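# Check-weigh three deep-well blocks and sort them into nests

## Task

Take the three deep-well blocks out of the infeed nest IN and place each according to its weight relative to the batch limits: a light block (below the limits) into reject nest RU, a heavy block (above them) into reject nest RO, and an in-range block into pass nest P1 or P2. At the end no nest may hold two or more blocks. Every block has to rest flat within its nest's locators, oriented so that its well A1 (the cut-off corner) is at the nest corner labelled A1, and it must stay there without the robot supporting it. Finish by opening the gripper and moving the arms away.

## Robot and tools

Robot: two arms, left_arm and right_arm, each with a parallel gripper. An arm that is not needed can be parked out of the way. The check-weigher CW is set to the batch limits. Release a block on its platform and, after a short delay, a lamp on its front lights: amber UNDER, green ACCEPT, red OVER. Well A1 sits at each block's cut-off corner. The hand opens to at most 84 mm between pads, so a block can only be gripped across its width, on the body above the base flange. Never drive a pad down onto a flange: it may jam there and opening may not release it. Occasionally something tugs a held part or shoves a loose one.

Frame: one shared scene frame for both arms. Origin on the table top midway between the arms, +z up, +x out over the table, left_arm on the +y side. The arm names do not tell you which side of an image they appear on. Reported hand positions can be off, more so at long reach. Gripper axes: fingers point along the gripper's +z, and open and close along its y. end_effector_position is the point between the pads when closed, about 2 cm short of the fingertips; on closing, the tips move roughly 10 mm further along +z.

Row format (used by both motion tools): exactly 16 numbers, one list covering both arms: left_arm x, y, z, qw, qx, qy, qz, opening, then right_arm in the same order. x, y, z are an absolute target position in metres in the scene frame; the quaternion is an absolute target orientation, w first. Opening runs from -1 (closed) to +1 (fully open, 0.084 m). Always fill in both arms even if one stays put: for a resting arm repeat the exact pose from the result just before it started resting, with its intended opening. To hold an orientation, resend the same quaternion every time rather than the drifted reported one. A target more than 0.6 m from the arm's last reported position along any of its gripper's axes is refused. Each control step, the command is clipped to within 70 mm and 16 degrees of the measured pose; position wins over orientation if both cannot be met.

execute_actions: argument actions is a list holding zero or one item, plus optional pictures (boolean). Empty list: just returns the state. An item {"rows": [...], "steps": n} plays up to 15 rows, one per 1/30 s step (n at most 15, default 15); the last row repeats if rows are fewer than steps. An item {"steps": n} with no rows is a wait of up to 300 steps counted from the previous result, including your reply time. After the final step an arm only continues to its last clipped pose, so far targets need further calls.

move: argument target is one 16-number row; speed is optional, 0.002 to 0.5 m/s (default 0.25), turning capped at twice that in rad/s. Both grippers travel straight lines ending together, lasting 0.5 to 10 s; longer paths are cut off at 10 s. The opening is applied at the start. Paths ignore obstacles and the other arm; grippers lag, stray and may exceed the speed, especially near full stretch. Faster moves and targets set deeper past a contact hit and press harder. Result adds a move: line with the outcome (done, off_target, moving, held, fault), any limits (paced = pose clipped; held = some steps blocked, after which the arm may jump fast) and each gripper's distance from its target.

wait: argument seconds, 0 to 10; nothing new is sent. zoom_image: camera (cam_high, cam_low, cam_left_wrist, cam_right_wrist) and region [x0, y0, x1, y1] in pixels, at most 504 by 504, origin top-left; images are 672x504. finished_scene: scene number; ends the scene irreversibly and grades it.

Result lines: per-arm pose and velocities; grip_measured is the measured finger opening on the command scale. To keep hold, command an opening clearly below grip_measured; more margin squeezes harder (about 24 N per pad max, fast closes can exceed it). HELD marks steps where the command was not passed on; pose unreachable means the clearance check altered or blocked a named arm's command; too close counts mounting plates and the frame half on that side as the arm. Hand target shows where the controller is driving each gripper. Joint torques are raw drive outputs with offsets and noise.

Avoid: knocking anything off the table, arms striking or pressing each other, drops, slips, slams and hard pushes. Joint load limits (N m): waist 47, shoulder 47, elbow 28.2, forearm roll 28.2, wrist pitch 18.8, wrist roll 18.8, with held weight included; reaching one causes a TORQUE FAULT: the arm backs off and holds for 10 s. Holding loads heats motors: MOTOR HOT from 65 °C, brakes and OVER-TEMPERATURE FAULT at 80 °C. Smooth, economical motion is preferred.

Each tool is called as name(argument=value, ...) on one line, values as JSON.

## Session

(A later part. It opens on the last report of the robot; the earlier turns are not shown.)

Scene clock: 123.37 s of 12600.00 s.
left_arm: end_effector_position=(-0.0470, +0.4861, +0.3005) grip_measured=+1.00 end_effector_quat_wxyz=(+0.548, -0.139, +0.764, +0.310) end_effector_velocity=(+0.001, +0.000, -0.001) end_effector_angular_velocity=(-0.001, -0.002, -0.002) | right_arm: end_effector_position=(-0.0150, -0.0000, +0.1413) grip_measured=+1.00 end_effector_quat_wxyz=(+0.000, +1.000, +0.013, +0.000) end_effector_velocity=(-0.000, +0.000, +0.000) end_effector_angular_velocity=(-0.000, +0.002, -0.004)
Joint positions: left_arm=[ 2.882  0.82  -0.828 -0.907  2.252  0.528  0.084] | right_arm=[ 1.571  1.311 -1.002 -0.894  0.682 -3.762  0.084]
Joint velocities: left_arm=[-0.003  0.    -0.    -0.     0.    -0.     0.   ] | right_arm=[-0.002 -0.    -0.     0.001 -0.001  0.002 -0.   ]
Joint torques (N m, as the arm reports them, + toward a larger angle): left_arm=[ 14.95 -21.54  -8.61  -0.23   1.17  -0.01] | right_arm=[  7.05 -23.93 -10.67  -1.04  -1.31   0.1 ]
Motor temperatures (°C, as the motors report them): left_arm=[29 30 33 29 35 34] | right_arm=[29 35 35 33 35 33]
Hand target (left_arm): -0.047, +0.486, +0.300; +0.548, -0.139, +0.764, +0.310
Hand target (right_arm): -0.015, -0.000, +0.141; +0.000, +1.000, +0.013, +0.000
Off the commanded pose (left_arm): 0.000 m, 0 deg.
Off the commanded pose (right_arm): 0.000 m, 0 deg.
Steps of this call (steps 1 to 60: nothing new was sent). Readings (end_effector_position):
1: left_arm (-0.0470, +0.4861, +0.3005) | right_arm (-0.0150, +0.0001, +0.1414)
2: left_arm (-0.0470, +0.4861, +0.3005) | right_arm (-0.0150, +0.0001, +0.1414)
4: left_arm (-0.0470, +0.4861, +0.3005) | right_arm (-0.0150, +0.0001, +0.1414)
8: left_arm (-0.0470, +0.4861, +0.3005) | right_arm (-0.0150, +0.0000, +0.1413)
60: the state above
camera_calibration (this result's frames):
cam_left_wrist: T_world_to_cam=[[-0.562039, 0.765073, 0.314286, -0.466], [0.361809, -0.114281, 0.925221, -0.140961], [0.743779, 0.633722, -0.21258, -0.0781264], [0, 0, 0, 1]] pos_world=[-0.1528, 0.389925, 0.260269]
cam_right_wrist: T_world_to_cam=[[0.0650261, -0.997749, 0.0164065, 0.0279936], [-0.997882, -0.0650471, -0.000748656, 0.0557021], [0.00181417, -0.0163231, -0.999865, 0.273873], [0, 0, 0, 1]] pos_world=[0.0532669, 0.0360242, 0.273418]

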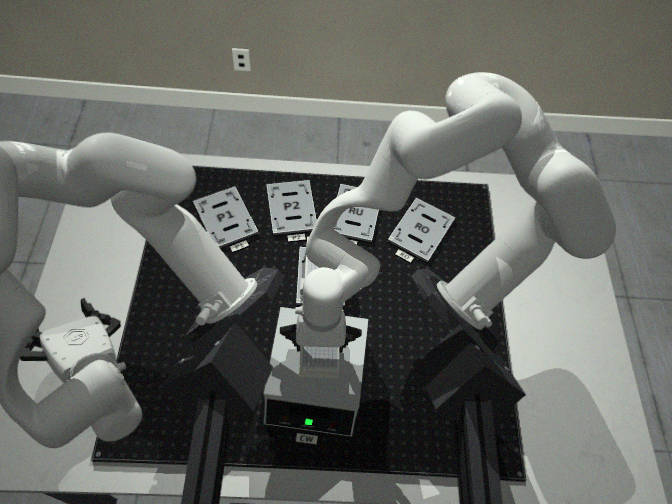

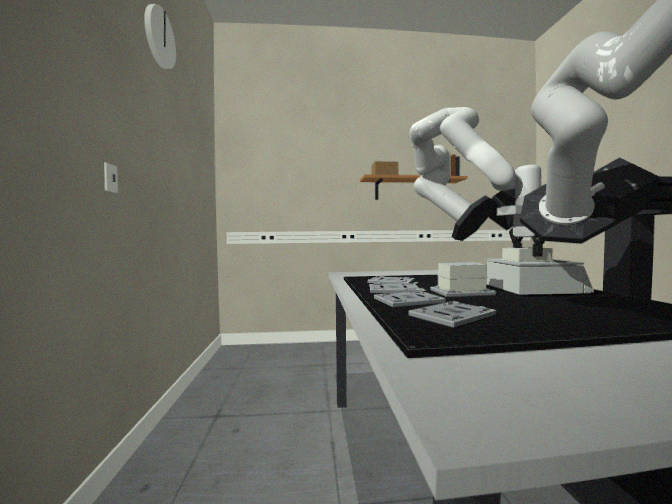

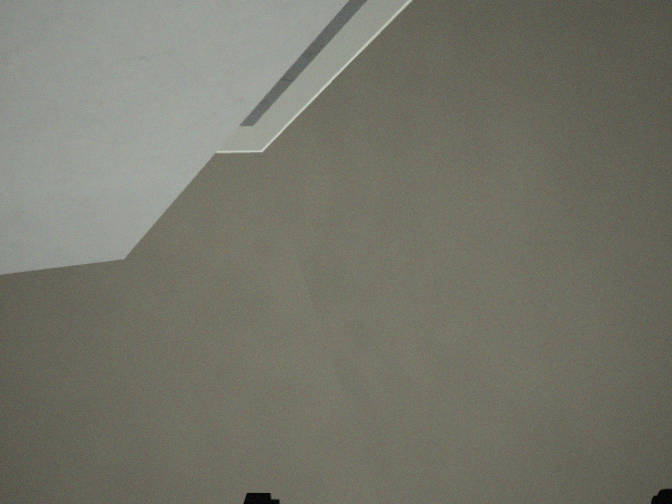

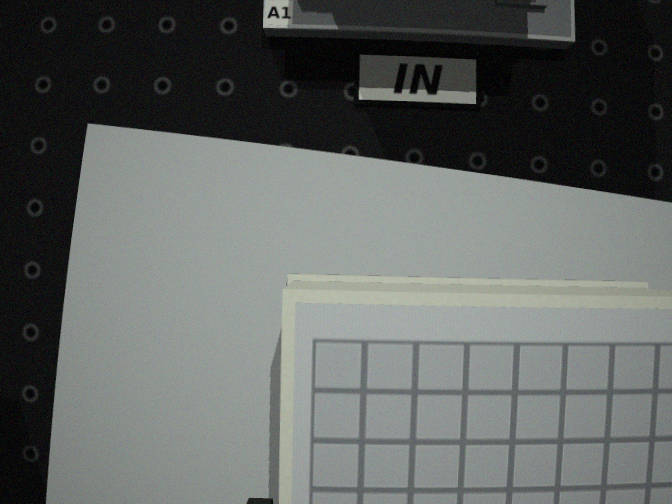

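execute_actions(actions=[{"rows":[[-0.047,0.4861,0.3005,0.548,-0.139,0.764,0.310,1,-0.015,0.0,0.1413,0,0.99991,0.0135,0,-1]]}], pictures=false)

move(target=[-0.047,0.4861,0.3005,0.548,-0.139,0.764,0.310,1,-0.015,0.0,0.17,0,0.99991,0.0135,0,-1], speed=0.05)

move(target=[-0.047,0.4861,0.3005,0.548,-0.139,0.764,0.310,1,0.43,0.097,0.16,0,0.99396,0.1098,0,-1], speed=0.15)

move(target=[-0.047,0.4861,0.3005,0.548,-0.139,0.764,0.310,1,0.43,0.097,0.133,0,0.99396,0.1098,0,-1], speed=0.03)

Scene clock: 151.17 s of 12600.00 s.
left_arm: end_effector_position=(-0.0470, +0.4861, +0.3005) grip_measured=+1.00 end_effector_quat_wxyz=(+0.548, -0.139, +0.764, +0.310) end_effector_velocity=(+0.000, +0.000, +0.000) end_effector_angular_velocity=(+0.001, -0.002, +0.000) | right_arm: end_effector_position=(-0.0150, +0.0001, +0.1414) grip_measured=+0.96 end_effector_quat_wxyz=(-0.000, +1.000, +0.013, -0.000) end_effector_velocity=(+0.001, -0.000, -0.000) end_effector_angular_velocity=(-0.002, -0.002, -0.000)
Joint positions: left_arm=[ 2.882  0.82  -0.828 -0.907  2.252  0.528  0.084] | right_arm=[ 1.571  1.311 -1.002 -0.894  0.682 -3.762  0.083]
Joint velocities: left_arm=[-0.001 -0.     0.    -0.     0.002  0.    -0.   ] | right_arm=[-0.001  0.     0.    -0.     0.002  0.     0.   ]
Joint torques (N m, as the arm reports them, + toward a larger angle): left_arm=[ 14.67 -21.42  -8.65  -0.28   1.36  -0.04] | right_arm=[  6.94 -22.31  -9.93  -0.68  -1.09  -0.04]
Motor temperatures (°C, as the motors report them): left_arm=[29 30 33 29 35 34] | right_arm=[29 35 36 33 35 33]
Hand target (left_arm): -0.047, +0.486, +0.301; +0.548, -0.139, +0.764, +0.310
Hand target (right_arm): -0.015, +0.000, +0.141; +0.000, +1.000, +0.013, +0.000
Off the commanded pose (left_arm): 0.000 m, 0 deg.
Off the commanded pose (right_arm): 0.000 m, 0 deg.
Steps of this call (steps 1 to 90: nothing new was sent; then 24.30 s passed at rest; steps 91 to 105: all 15 steps of this action). Readings (end_effector_position):
91: left_arm (-0.0470, +0.4861, +0.3005) | right_arm (-0.0150, +0.0000, +0.1413)
92: left_arm (-0.0470, +0.4861, +0.3005) | right_arm (-0.0150, +0.0001, +0.1414)
94: left_arm (-0.0470, +0.4861, +0.3005) | right_arm (-0.0150, +0.0002, +0.1414)
98: left_arm (-0.0470, +0.4861, +0.3005) | right_arm (-0.0150, +0.0001, +0.1414)
105: the state above

Scene clock: 152.37 s of 12600.00 s.
left_arm: end_effector_position=(-0.0470, +0.4861, +0.3005) grip_measured=+1.00 end_effector_quat_wxyz=(+0.548, -0.139, +0.764, +0.310) end_effector_velocity=(+0.000, +0.000, -0.000) end_effector_angular_velocity=(-0.001, -0.002, -0.001) | right_arm: end_effector_position=(-0.0151, -0.0002, +0.1697) grip_measured=+0.96 end_effector_quat_wxyz=(+0.000, +1.000, +0.014, -0.000) end_effector_velocity=(+0.001, -0.001, +0.002) end_effector_angular_velocity=(-0.002, -0.005, +0.002)
Joint positions: left_arm=[ 2.882  0.82  -0.828 -0.907  2.252  0.528  0.084] | right_arm=[ 1.636  1.242 -0.978 -0.775  0.7   -3.835  0.083]
Joint velocities: left_arm=[-0.002  0.    -0.     0.     0.    -0.    -0.   ] | right_arm=[ 0.005 -0.004  0.001  0.007  0.006 -0.006  0.   ]
Joint torques (N m, as the arm reports them, + toward a larger angle): left_arm=[ 14.5  -21.83  -8.55  -0.18   1.16  -0.02] | right_arm=[  6.6  -24.08 -11.98  -0.68  -1.34  -0.22]
Motor temperatures (°C, as the motors report them): left_arm=[29 30 33 29 35 34] | right_arm=[29 35 36 33 35 33]
Hand target (left_arm): -0.047, +0.486, +0.300; +0.548, -0.139, +0.764, +0.310
Hand target (right_arm): -0.015, -0.000, +0.170; +0.000, +1.000, +0.014, -0.000
Off the commanded pose (left_arm): 0.000 m, 0 deg.
Off the commanded pose (right_arm): 0.000 m, 0 deg.
move: done
camera_calibration (this result's frames):
cam_left_wrist: T_world_to_cam=[[-0.562039, 0.765073, 0.314286, -0.466], [0.361809, -0.114281, 0.925221, -0.140961], [0.743778, 0.633722, -0.21258, -0.0781265], [0, 0, 0, 1]] pos_world=[-0.1528, 0.389925, 0.260269]
cam_right_wrist: T_world_to_cam=[[0.0652415, -0.997728, 0.0167898, 0.0272477], [-0.997868, -0.0652598, -0.000546748, 0.0555916], [0.0016412, -0.0167183, -0.999859, 0.302308], [0, 0, 0, 1]] pos_world=[0.0531993, 0.0358677, 0.301838]

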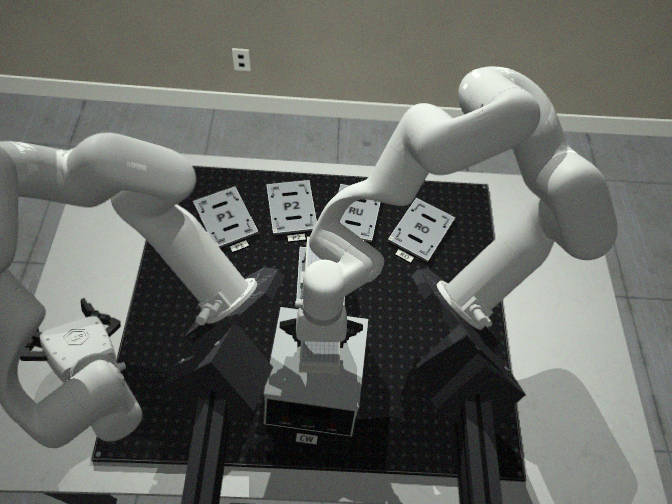

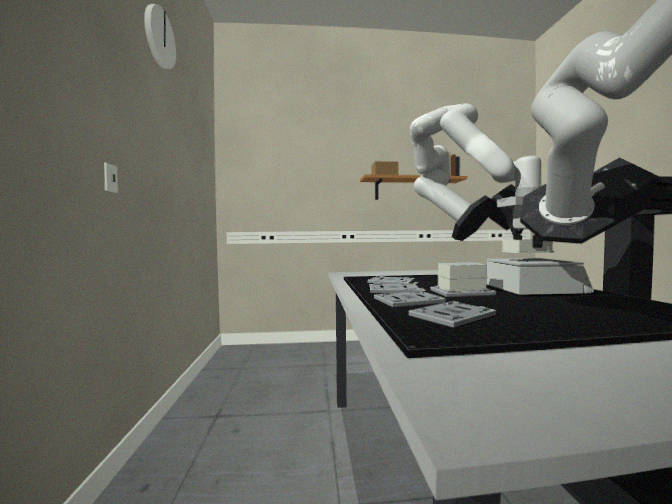

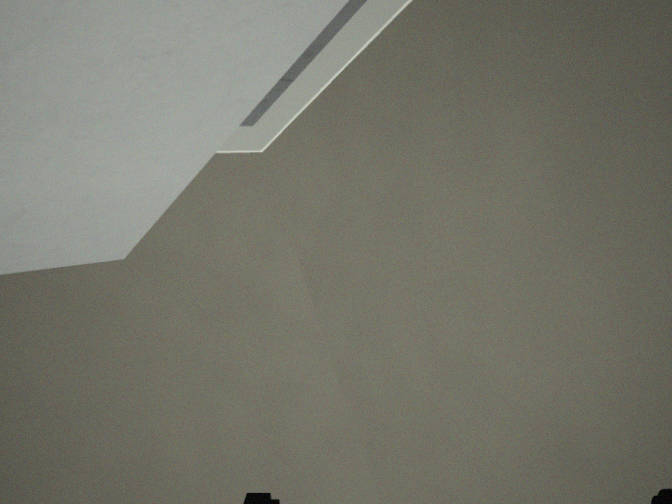

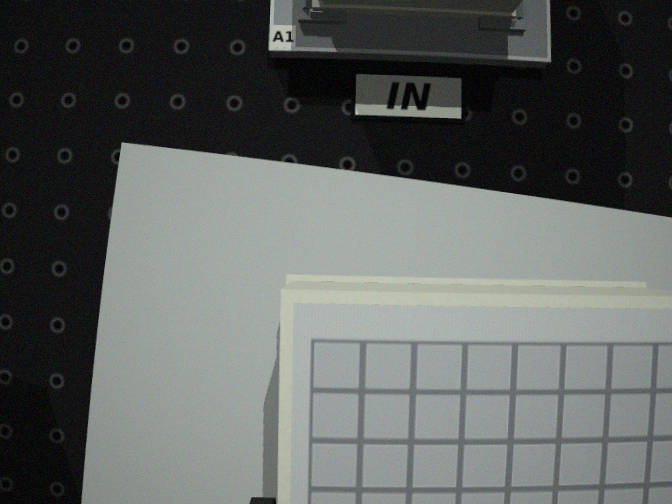

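Scene clock: 155.93 s of 12600.00 s.
left_arm: end_effector_position=(-0.0470, +0.4861, +0.3005) grip_measured=+1.00 end_effector_quat_wxyz=(+0.548, -0.139, +0.764, +0.310) end_effector_velocity=(+0.000, -0.000, +0.000) end_effector_angular_velocity=(-0.000, -0.001, +0.000) | right_arm: end_effector_position=(+0.4305, +0.0952, +0.1595) grip_measured=+0.96 end_effector_quat_wxyz=(+0.001, +0.994, +0.109, +0.000) end_effector_velocity=(+0.004, +0.002, +0.002) end_effector_angular_velocity=(+0.001, -0.000, -0.003)
Joint positions: left_arm=[ 2.882  0.82  -0.828 -0.907  2.252  0.528  0.084] | right_arm=[ 0.866  1.065 -1.592 -1.054  1.095 -4.851  0.083]
Joint velocities: left_arm=[-0.  0.  0.  0.  0. -0. -0.] | right_arm=[ 0.     0.004 -0.015  0.005  0.005 -0.008 -0.   ]
Joint torques (N m, as the arm reports them, + toward a larger angle): left_arm=[ 14.89 -21.34  -8.43  -0.17   1.14  -0.06] | right_arm=[ 19.11 -23.09  -9.66  -0.51  -1.53  -0.29]
Motor temperatures (°C, as the motors report them): left_arm=[29 30 33 29 35 34] | right_arm=[29 35 36 33 35 33]
Hand target (left_arm): -0.047, +0.486, +0.301; +0.548, -0.139, +0.764, +0.310
Hand target (right_arm): +0.431, +0.095, +0.160; +0.001, +0.994, +0.109, +0.000
Off the commanded pose (left_arm): 0.000 m, 0 deg.
Off the commanded pose (right_arm): 0.002 m, 0 deg.
move: done
camera_calibration (this result's frames):
cam_left_wrist: T_world_to_cam=[[-0.562039, 0.765073, 0.314286, -0.466], [0.361809, -0.114281, 0.925221, -0.140961], [0.743779, 0.633722, -0.21258, -0.0781264], [0, 0, 0, 1]] pos_world=[-0.1528, 0.389925, 0.260269]
cam_right_wrist: T_world_to_cam=[[0.254269, -0.966944, 0.0191525, 0.00891637], [-0.967118, -0.254326, -0.000566845, 0.511202], [0.00541908, -0.0183786, -0.999816, 0.291488], [0, 0, 0, 1]] pos_world=[0.490546, 0.143991, 0.291553]

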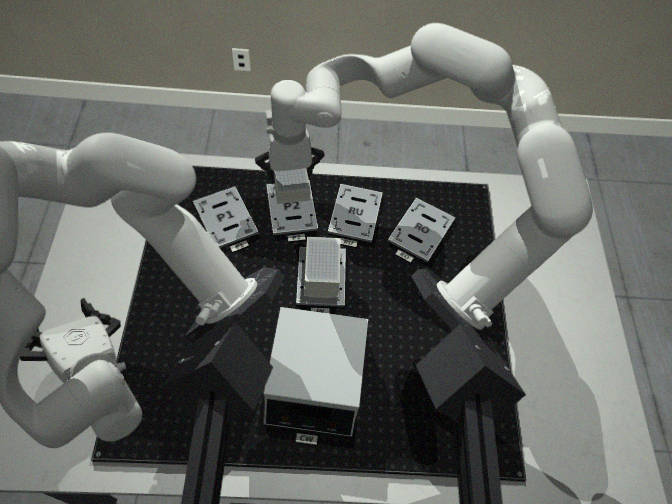

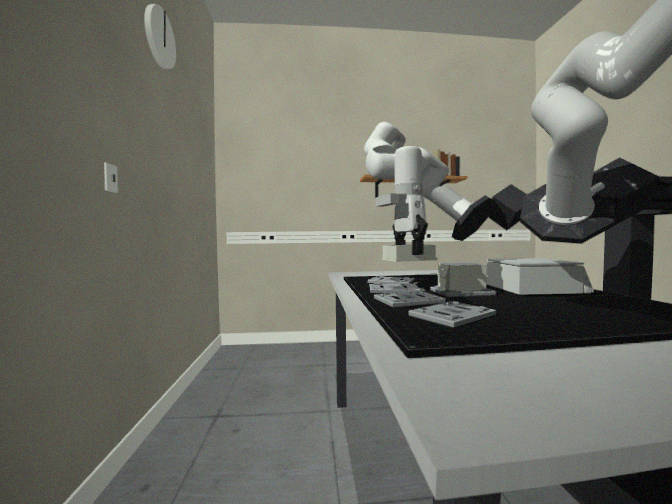

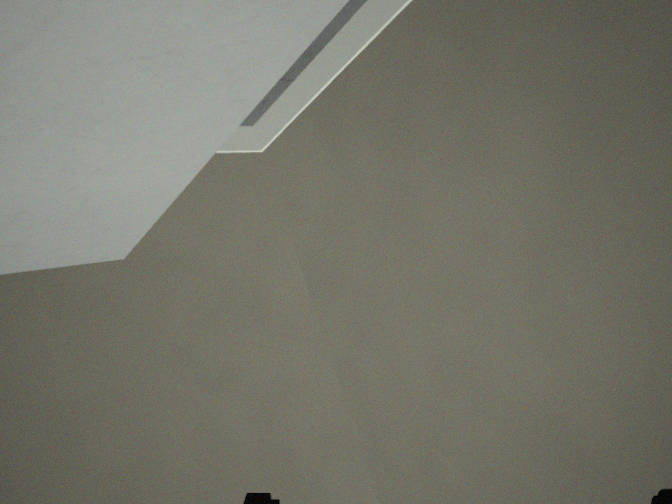

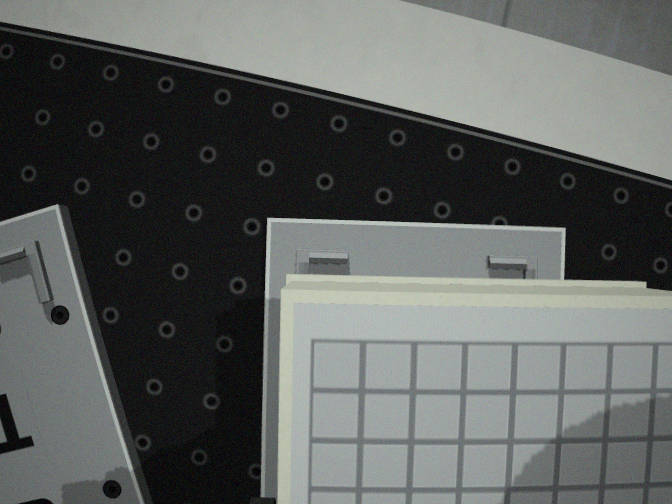

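Scene clock: 157.13 s of 12600.00 s.
left_arm: end_effector_position=(-0.0470, +0.4861, +0.3005) grip_measured=+1.00 end_effector_quat_wxyz=(+0.548, -0.139, +0.764, +0.310) end_effector_velocity=(+0.000, +0.000, +0.000) end_effector_angular_velocity=(+0.001, -0.002, -0.000) | right_arm: end_effector_position=(+0.4301, +0.0970, +0.1332) grip_measured=+0.96 end_effector_quat_wxyz=(+0.000, +0.994, +0.110, +0.000) end_effector_velocity=(+0.001, +0.001, -0.001) end_effector_angular_velocity=(+0.004, -0.001, -0.003)
Joint positions: left_arm=[ 2.882  0.82  -0.828 -0.907  2.252  0.528  0.084] | right_arm=[ 0.826  1.107 -1.611 -1.094  1.064 -4.84   0.083]
Joint velocities: left_arm=[-0.001 -0.     0.     0.     0.002 -0.    -0.   ] | right_arm=[-0.002  0.002 -0.004 -0.002 -0.004  0.001 -0.   ]
Joint torques (N m, as the arm reports them, + toward a larger angle): left_arm=[ 14.63 -21.6   -8.53  -0.32   1.26  -0.01] | right_arm=[ 19.1  -23.07  -9.59  -0.72  -1.7   -0.38]
Motor temperatures (°C, as the motors report them): left_arm=[29 30 33 29 35 34] | right_arm=[29 35 36 33 35 33]
Hand target (left_arm): -0.047, +0.486, +0.301; +0.548, -0.139, +0.764, +0.310
Hand target (right_arm): +0.430, +0.097, +0.133; +0.000, +0.994, +0.110, +0.000
Off the commanded pose (left_arm): 0.000 m, 0 deg.
Off the commanded pose (right_arm): 0.000 m, 0 deg.
move: done
camera_calibration (this result's frames):
cam_left_wrist: T_world_to_cam=[[-0.562039, 0.765073, 0.314286, -0.466], [0.361809, -0.114281, 0.925221, -0.140961], [0.743779, 0.633722, -0.21258, -0.0781264], [0, 0, 0, 1]] pos_world=[-0.1528, 0.389925, 0.260269]
cam_right_wrist: T_world_to_cam=[[0.255207, -0.966747, 0.0164411, 0.0111572], [-0.966873, -0.255256, -0.000895131, 0.511262], [0.00506204, -0.015668, -0.999864, 0.265106], [0, 0, 0, 1]] pos_world=[0.490136, 0.145443, 0.265345]

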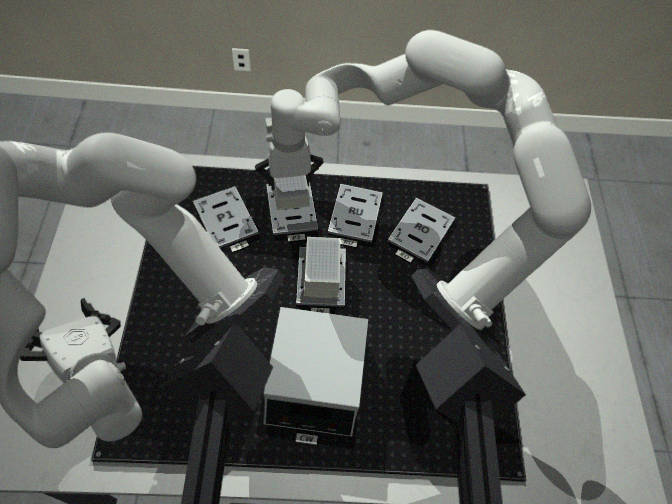

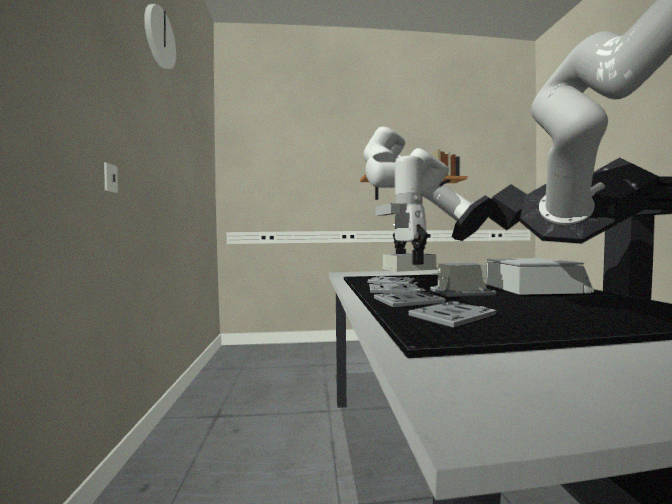

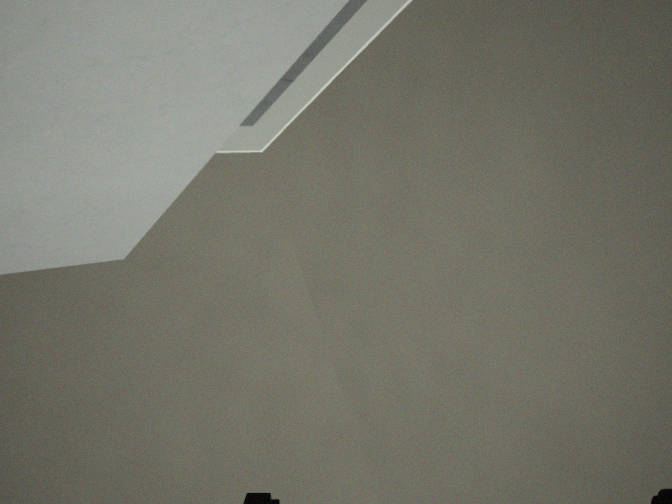

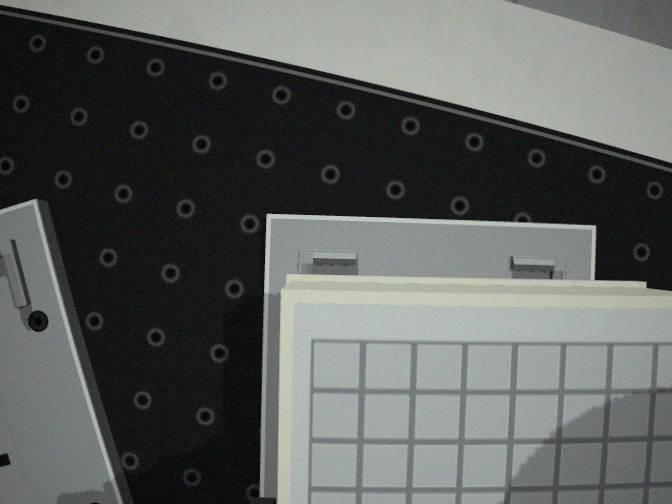

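move(target=[-0.047,0.4861,0.3005,0.548,-0.139,0.764,0.310,1,0.4313,0.0935,0.068,0,0.99444,0.1053,0,-1], speed=0.03)

Scene clock: 177.63 s of 12600.00 s.
left_arm: end_effector_position=(-0.0470, +0.4861, +0.3005) grip_measured=+1.00 end_effector_quat_wxyz=(+0.548, -0.139, +0.764, +0.310) end_effector_velocity=(+0.000, -0.000, -0.000) end_effector_angular_velocity=(-0.001, +0.000, +0.000) | right_arm: end_effector_position=(+0.4314, +0.0935, +0.0682) grip_measured=+0.96 end_effector_quat_wxyz=(+0.000, +0.994, +0.105, +0.000) end_effector_velocity=(+0.002, +0.001, -0.001) end_effector_angular_velocity=(+0.003, -0.004, -0.002)
Joint positions: left_arm=[ 2.882  0.82  -0.828 -0.907  2.252  0.528  0.084] | right_arm=[ 0.721  1.203 -1.665 -1.198  1.003 -4.81   0.083]
Joint velocities: left_arm=[-0.    -0.     0.001 -0.    -0.001 -0.    -0.   ] | right_arm=[-0.002  0.002 -0.005 -0.005 -0.002  0.001  0.   ]
Joint torques (N m, as the arm reports them, + toward a larger angle): left_arm=[ 14.64 -21.34  -8.74  -0.07   1.17   0.1 ] | right_arm=[ 18.78 -21.53  -8.42  -0.62  -1.54  -0.18]
Motor temperatures (°C, as the motors report them): left_arm=[29 30 33 29 35 34] | right_arm=[30 35 36 33 35 33]
Hand target (left_arm): -0.047, +0.486, +0.301; +0.548, -0.139, +0.764, +0.310
Hand target (right_arm): +0.431, +0.093, +0.068; +0.000, +0.994, +0.105, +0.000
Off the commanded pose (left_arm): 0.000 m, 0 deg.
Off the commanded pose (right_arm): 0.000 m, 0 deg.
After step 90, 15.00 s passed at rest.
move: done
camera_calibration (this result's frames):
cam_left_wrist: T_world_to_cam=[[-0.562039, 0.765073, 0.314286, -0.466], [0.361809, -0.114281, 0.925221, -0.140961], [0.743779, 0.633722, -0.21258, -0.0781264], [0, 0, 0, 1]] pos_world=[-0.1528, 0.389925, 0.260269]
cam_right_wrist: T_world_to_cam=[[0.246527, -0.968994, 0.0165858, 0.0124284], [-0.969123, -0.246576, -0.000970871, 0.511754], [0.00503043, -0.0158343, -0.999862, 0.200024], [0, 0, 0, 1]] pos_world=[0.491883, 0.141397, 0.200287]

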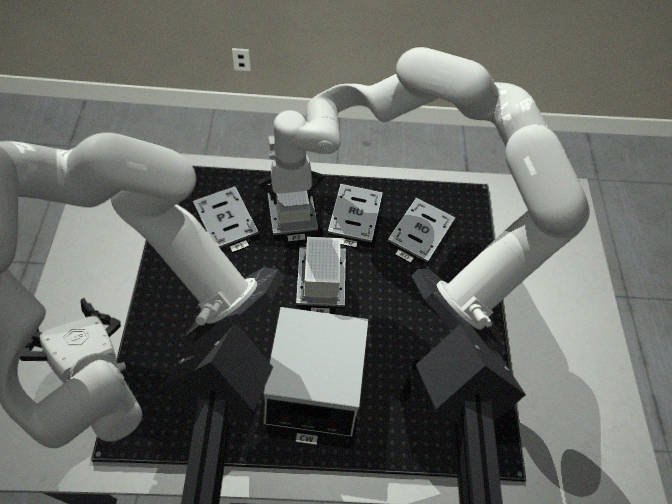

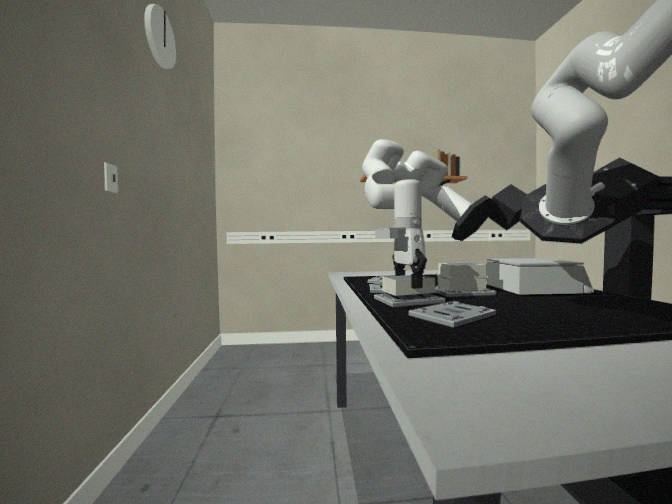

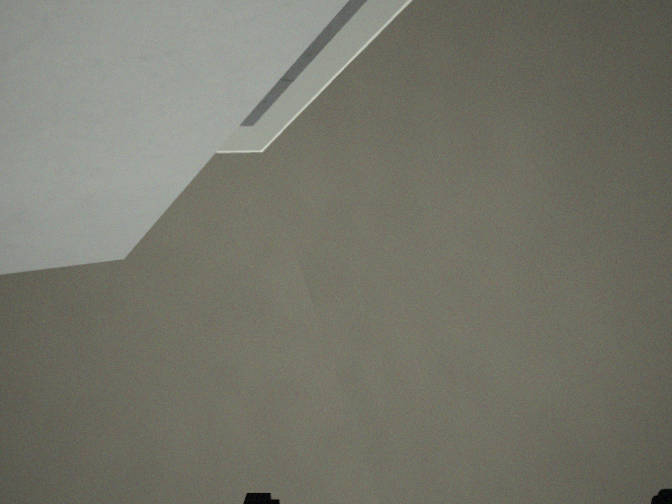

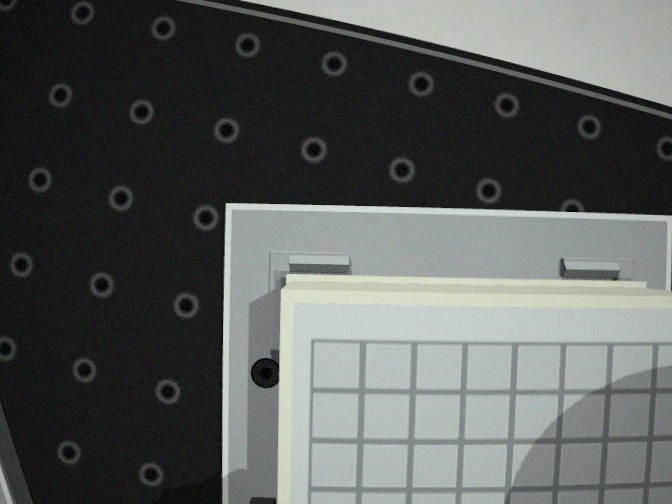

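move(target=[-0.047,0.4861,0.3005,0.548,-0.139,0.764,0.310,1,0.4313,0.0935,0.059,0,0.99444,0.1053,0,-1], speed=0.008)

zoom_image(camera="cam_right_wrist", region=[200,180,672,400])

Scene clock: 195.87 s of 12600.00 s.
left_arm: end_effector_position=(-0.0470, +0.4861, +0.3005) grip_measured=+1.00 end_effector_quat_wxyz=(+0.548, -0.139, +0.764, +0.310) end_effector_velocity=(+0.001, +0.000, -0.000) end_effector_angular_velocity=(-0.001, -0.003, -0.002) | right_arm: end_effector_position=(+0.4313, +0.0935, +0.0591) grip_measured=+0.96 end_effector_quat_wxyz=(+0.000, +0.994, +0.105, -0.000) end_effector_velocity=(+0.000, +0.000, -0.002) end_effector_angular_velocity=(+0.001, +0.000, -0.002)
Joint positions: left_arm=[ 2.882  0.82  -0.828 -0.907  2.252  0.528  0.084] | right_arm=[ 0.707  1.22  -1.678 -1.211  0.995 -4.808  0.083]
Joint velocities: left_arm=[-0.003 -0.     0.     0.001  0.001 -0.001  0.   ] | right_arm=[-0.003  0.003 -0.003 -0.002 -0.002  0.001  0.   ]
Joint torques (N m, as the arm reports them, + toward a larger angle): left_arm=[ 14.53 -21.46  -8.63  -0.19   1.21  -0.05] | right_arm=[ 19.53 -21.43  -7.63  -0.65  -1.06  -0.36]
Motor temperatures (°C, as the motors report them): left_arm=[29 30 34 29 35 34] | right_arm=[30 35 35 33 35 33]
Hand target (left_arm): -0.047, +0.486, +0.301; +0.548, -0.139, +0.764, +0.310
Hand target (right_arm): +0.431, +0.093, +0.059; +0.000, +0.994, +0.105, +0.000
Off the commanded pose (left_arm): 0.000 m, 0 deg.
Off the commanded pose (right_arm): 0.000 m, 0 deg.
After step 90, 13.90 s passed at rest.
move: done
camera_calibration (this result's frames):
cam_left_wrist: T_world_to_cam=[[-0.562039, 0.765073, 0.314286, -0.466], [0.361809, -0.114281, 0.925221, -0.140961], [0.743778, 0.633722, -0.21258, -0.0781265], [0, 0, 0, 1]] pos_world=[-0.1528, 0.389925, 0.260269]
cam_right_wrist: T_world_to_cam=[[0.24652, -0.968997, 0.0164921, 0.0126133], [-0.969126, -0.246564, -0.000679159, 0.5116], [0.00472446, -0.0158155, -0.999864, 0.191108], [0, 0, 0, 1]] pos_world=[0.491793, 0.141387, 0.191221]

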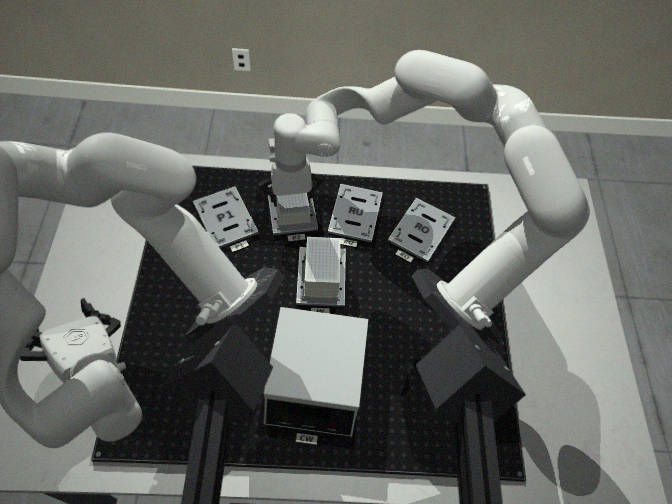

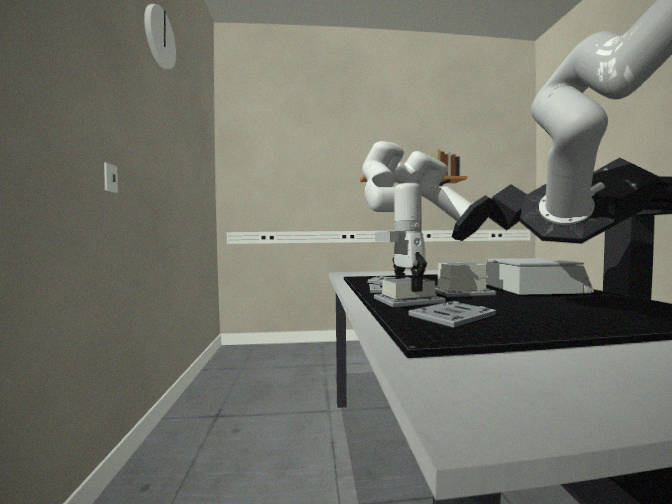

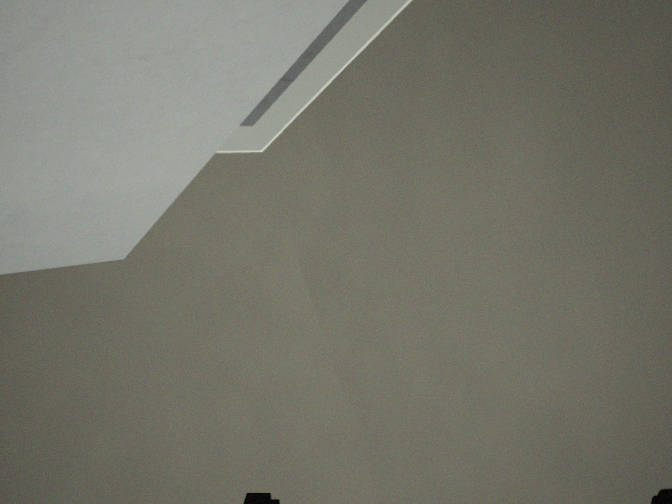

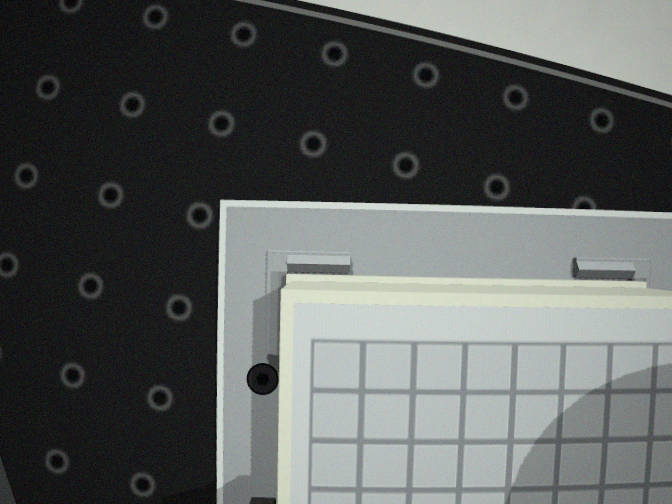

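Region (200, 180, 672, 400) of cam_right_wrist's 672x504 image, scaled by 1.068, with more detail than that image has; it fills the top 235 rows of this view, and the rest is white.

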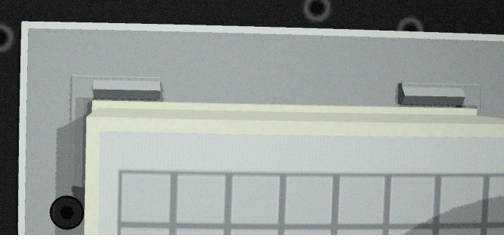

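move(target=[-0.047,0.4861,0.3005,0.548,-0.139,0.764,0.310,1,0.4311,0.0935,0.054,0,0.99434,0.1063,0,-1], speed=0.005)

Scene clock: 204.70 s of 12600.00 s.
left_arm: end_effector_position=(-0.0470, +0.4861, +0.3005) grip_measured=+1.00 end_effector_quat_wxyz=(+0.548, -0.139, +0.764, +0.310) end_effector_velocity=(-0.000, -0.000, -0.000) end_effector_angular_velocity=(-0.001, +0.001, -0.000) | right_arm: end_effector_position=(+0.4311, +0.0935, +0.0541) grip_measured=+0.96 end_effector_quat_wxyz=(+0.000, +0.994, +0.106, -0.000) end_effector_velocity=(+0.000, -0.000, -0.001) end_effector_angular_velocity=(-0.001, -0.000, -0.001)
Joint positions: left_arm=[ 2.882  0.82  -0.828 -0.907  2.252  0.528  0.084] | right_arm=[ 0.699  1.229 -1.685 -1.219  0.991 -4.809  0.083]
Joint velocities: left_arm=[-0.    -0.     0.    -0.    -0.002 -0.    -0.   ] | right_arm=[-0.001  0.002 -0.002 -0.001  0.     0.     0.   ]
Joint torques (N m, as the arm reports them, + toward a larger angle): left_arm=[ 14.75 -21.36  -8.65  -0.15   1.14   0.06] | right_arm=[ 18.88 -21.54  -8.11  -1.11  -1.19  -0.09]
Motor temperatures (°C, as the motors report them): left_arm=[29 30 34 29 35 34] | right_arm=[30 35 35 33 35 33]
Hand target (left_arm): -0.047, +0.486, +0.301; +0.548, -0.139, +0.764, +0.310
Hand target (right_arm): +0.431, +0.093, +0.054; +0.000, +0.994, +0.106, +0.000
Off the commanded pose (left_arm): 0.000 m, 0 deg.
Off the commanded pose (right_arm): 0.000 m, 0 deg.
After step 90, 4.60 s passed at rest.
move: done
camera_calibration (this result's frames):
cam_left_wrist: T_world_to_cam=[[-0.562039, 0.765073, 0.314286, -0.466], [0.361809, -0.114281, 0.925221, -0.140961], [0.743779, 0.633722, -0.21258, -0.0781264], [0, 0, 0, 1]] pos_world=[-0.1528, 0.389925, 0.260269]
cam_right_wrist: T_world_to_cam=[[0.248409, -0.968515, 0.0164556, 0.0118995], [-0.968644, -0.248454, -0.000702688, 0.511391], [0.00476902, -0.0157651, -0.999864, 0.186043], [0, 0, 0, 1]] pos_world=[0.491512, 0.141515, 0.186181]

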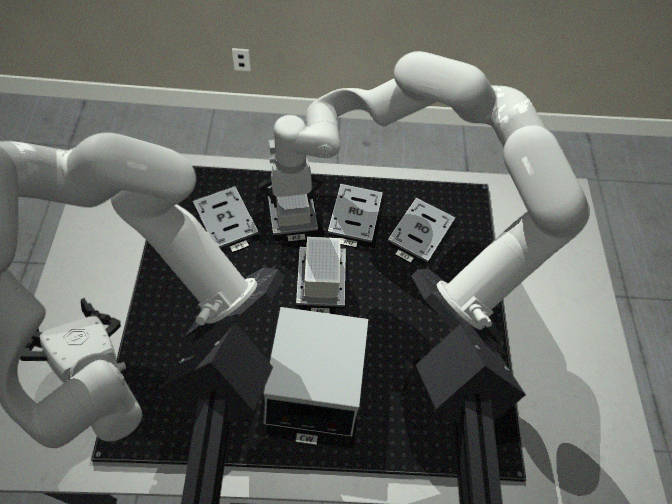

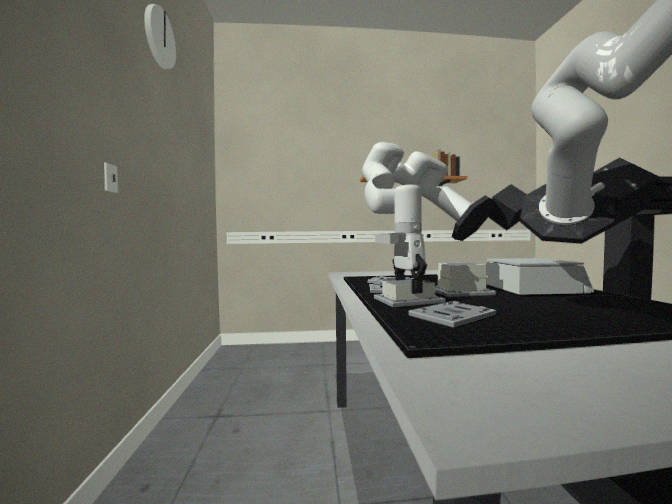

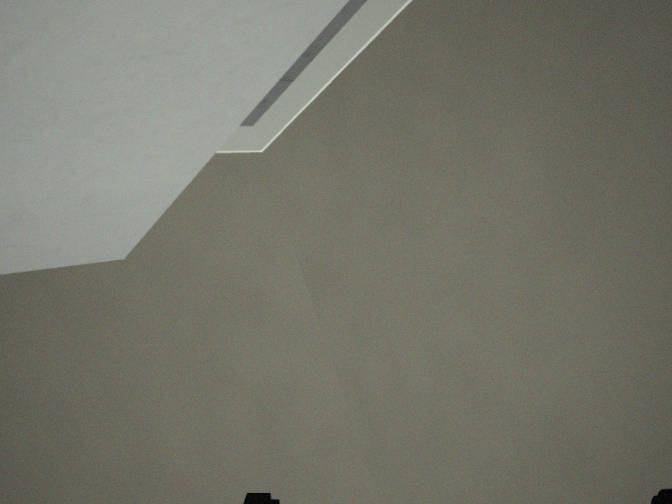

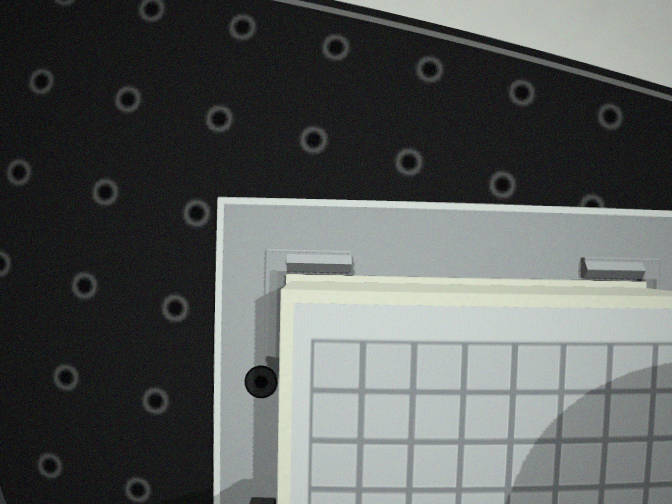

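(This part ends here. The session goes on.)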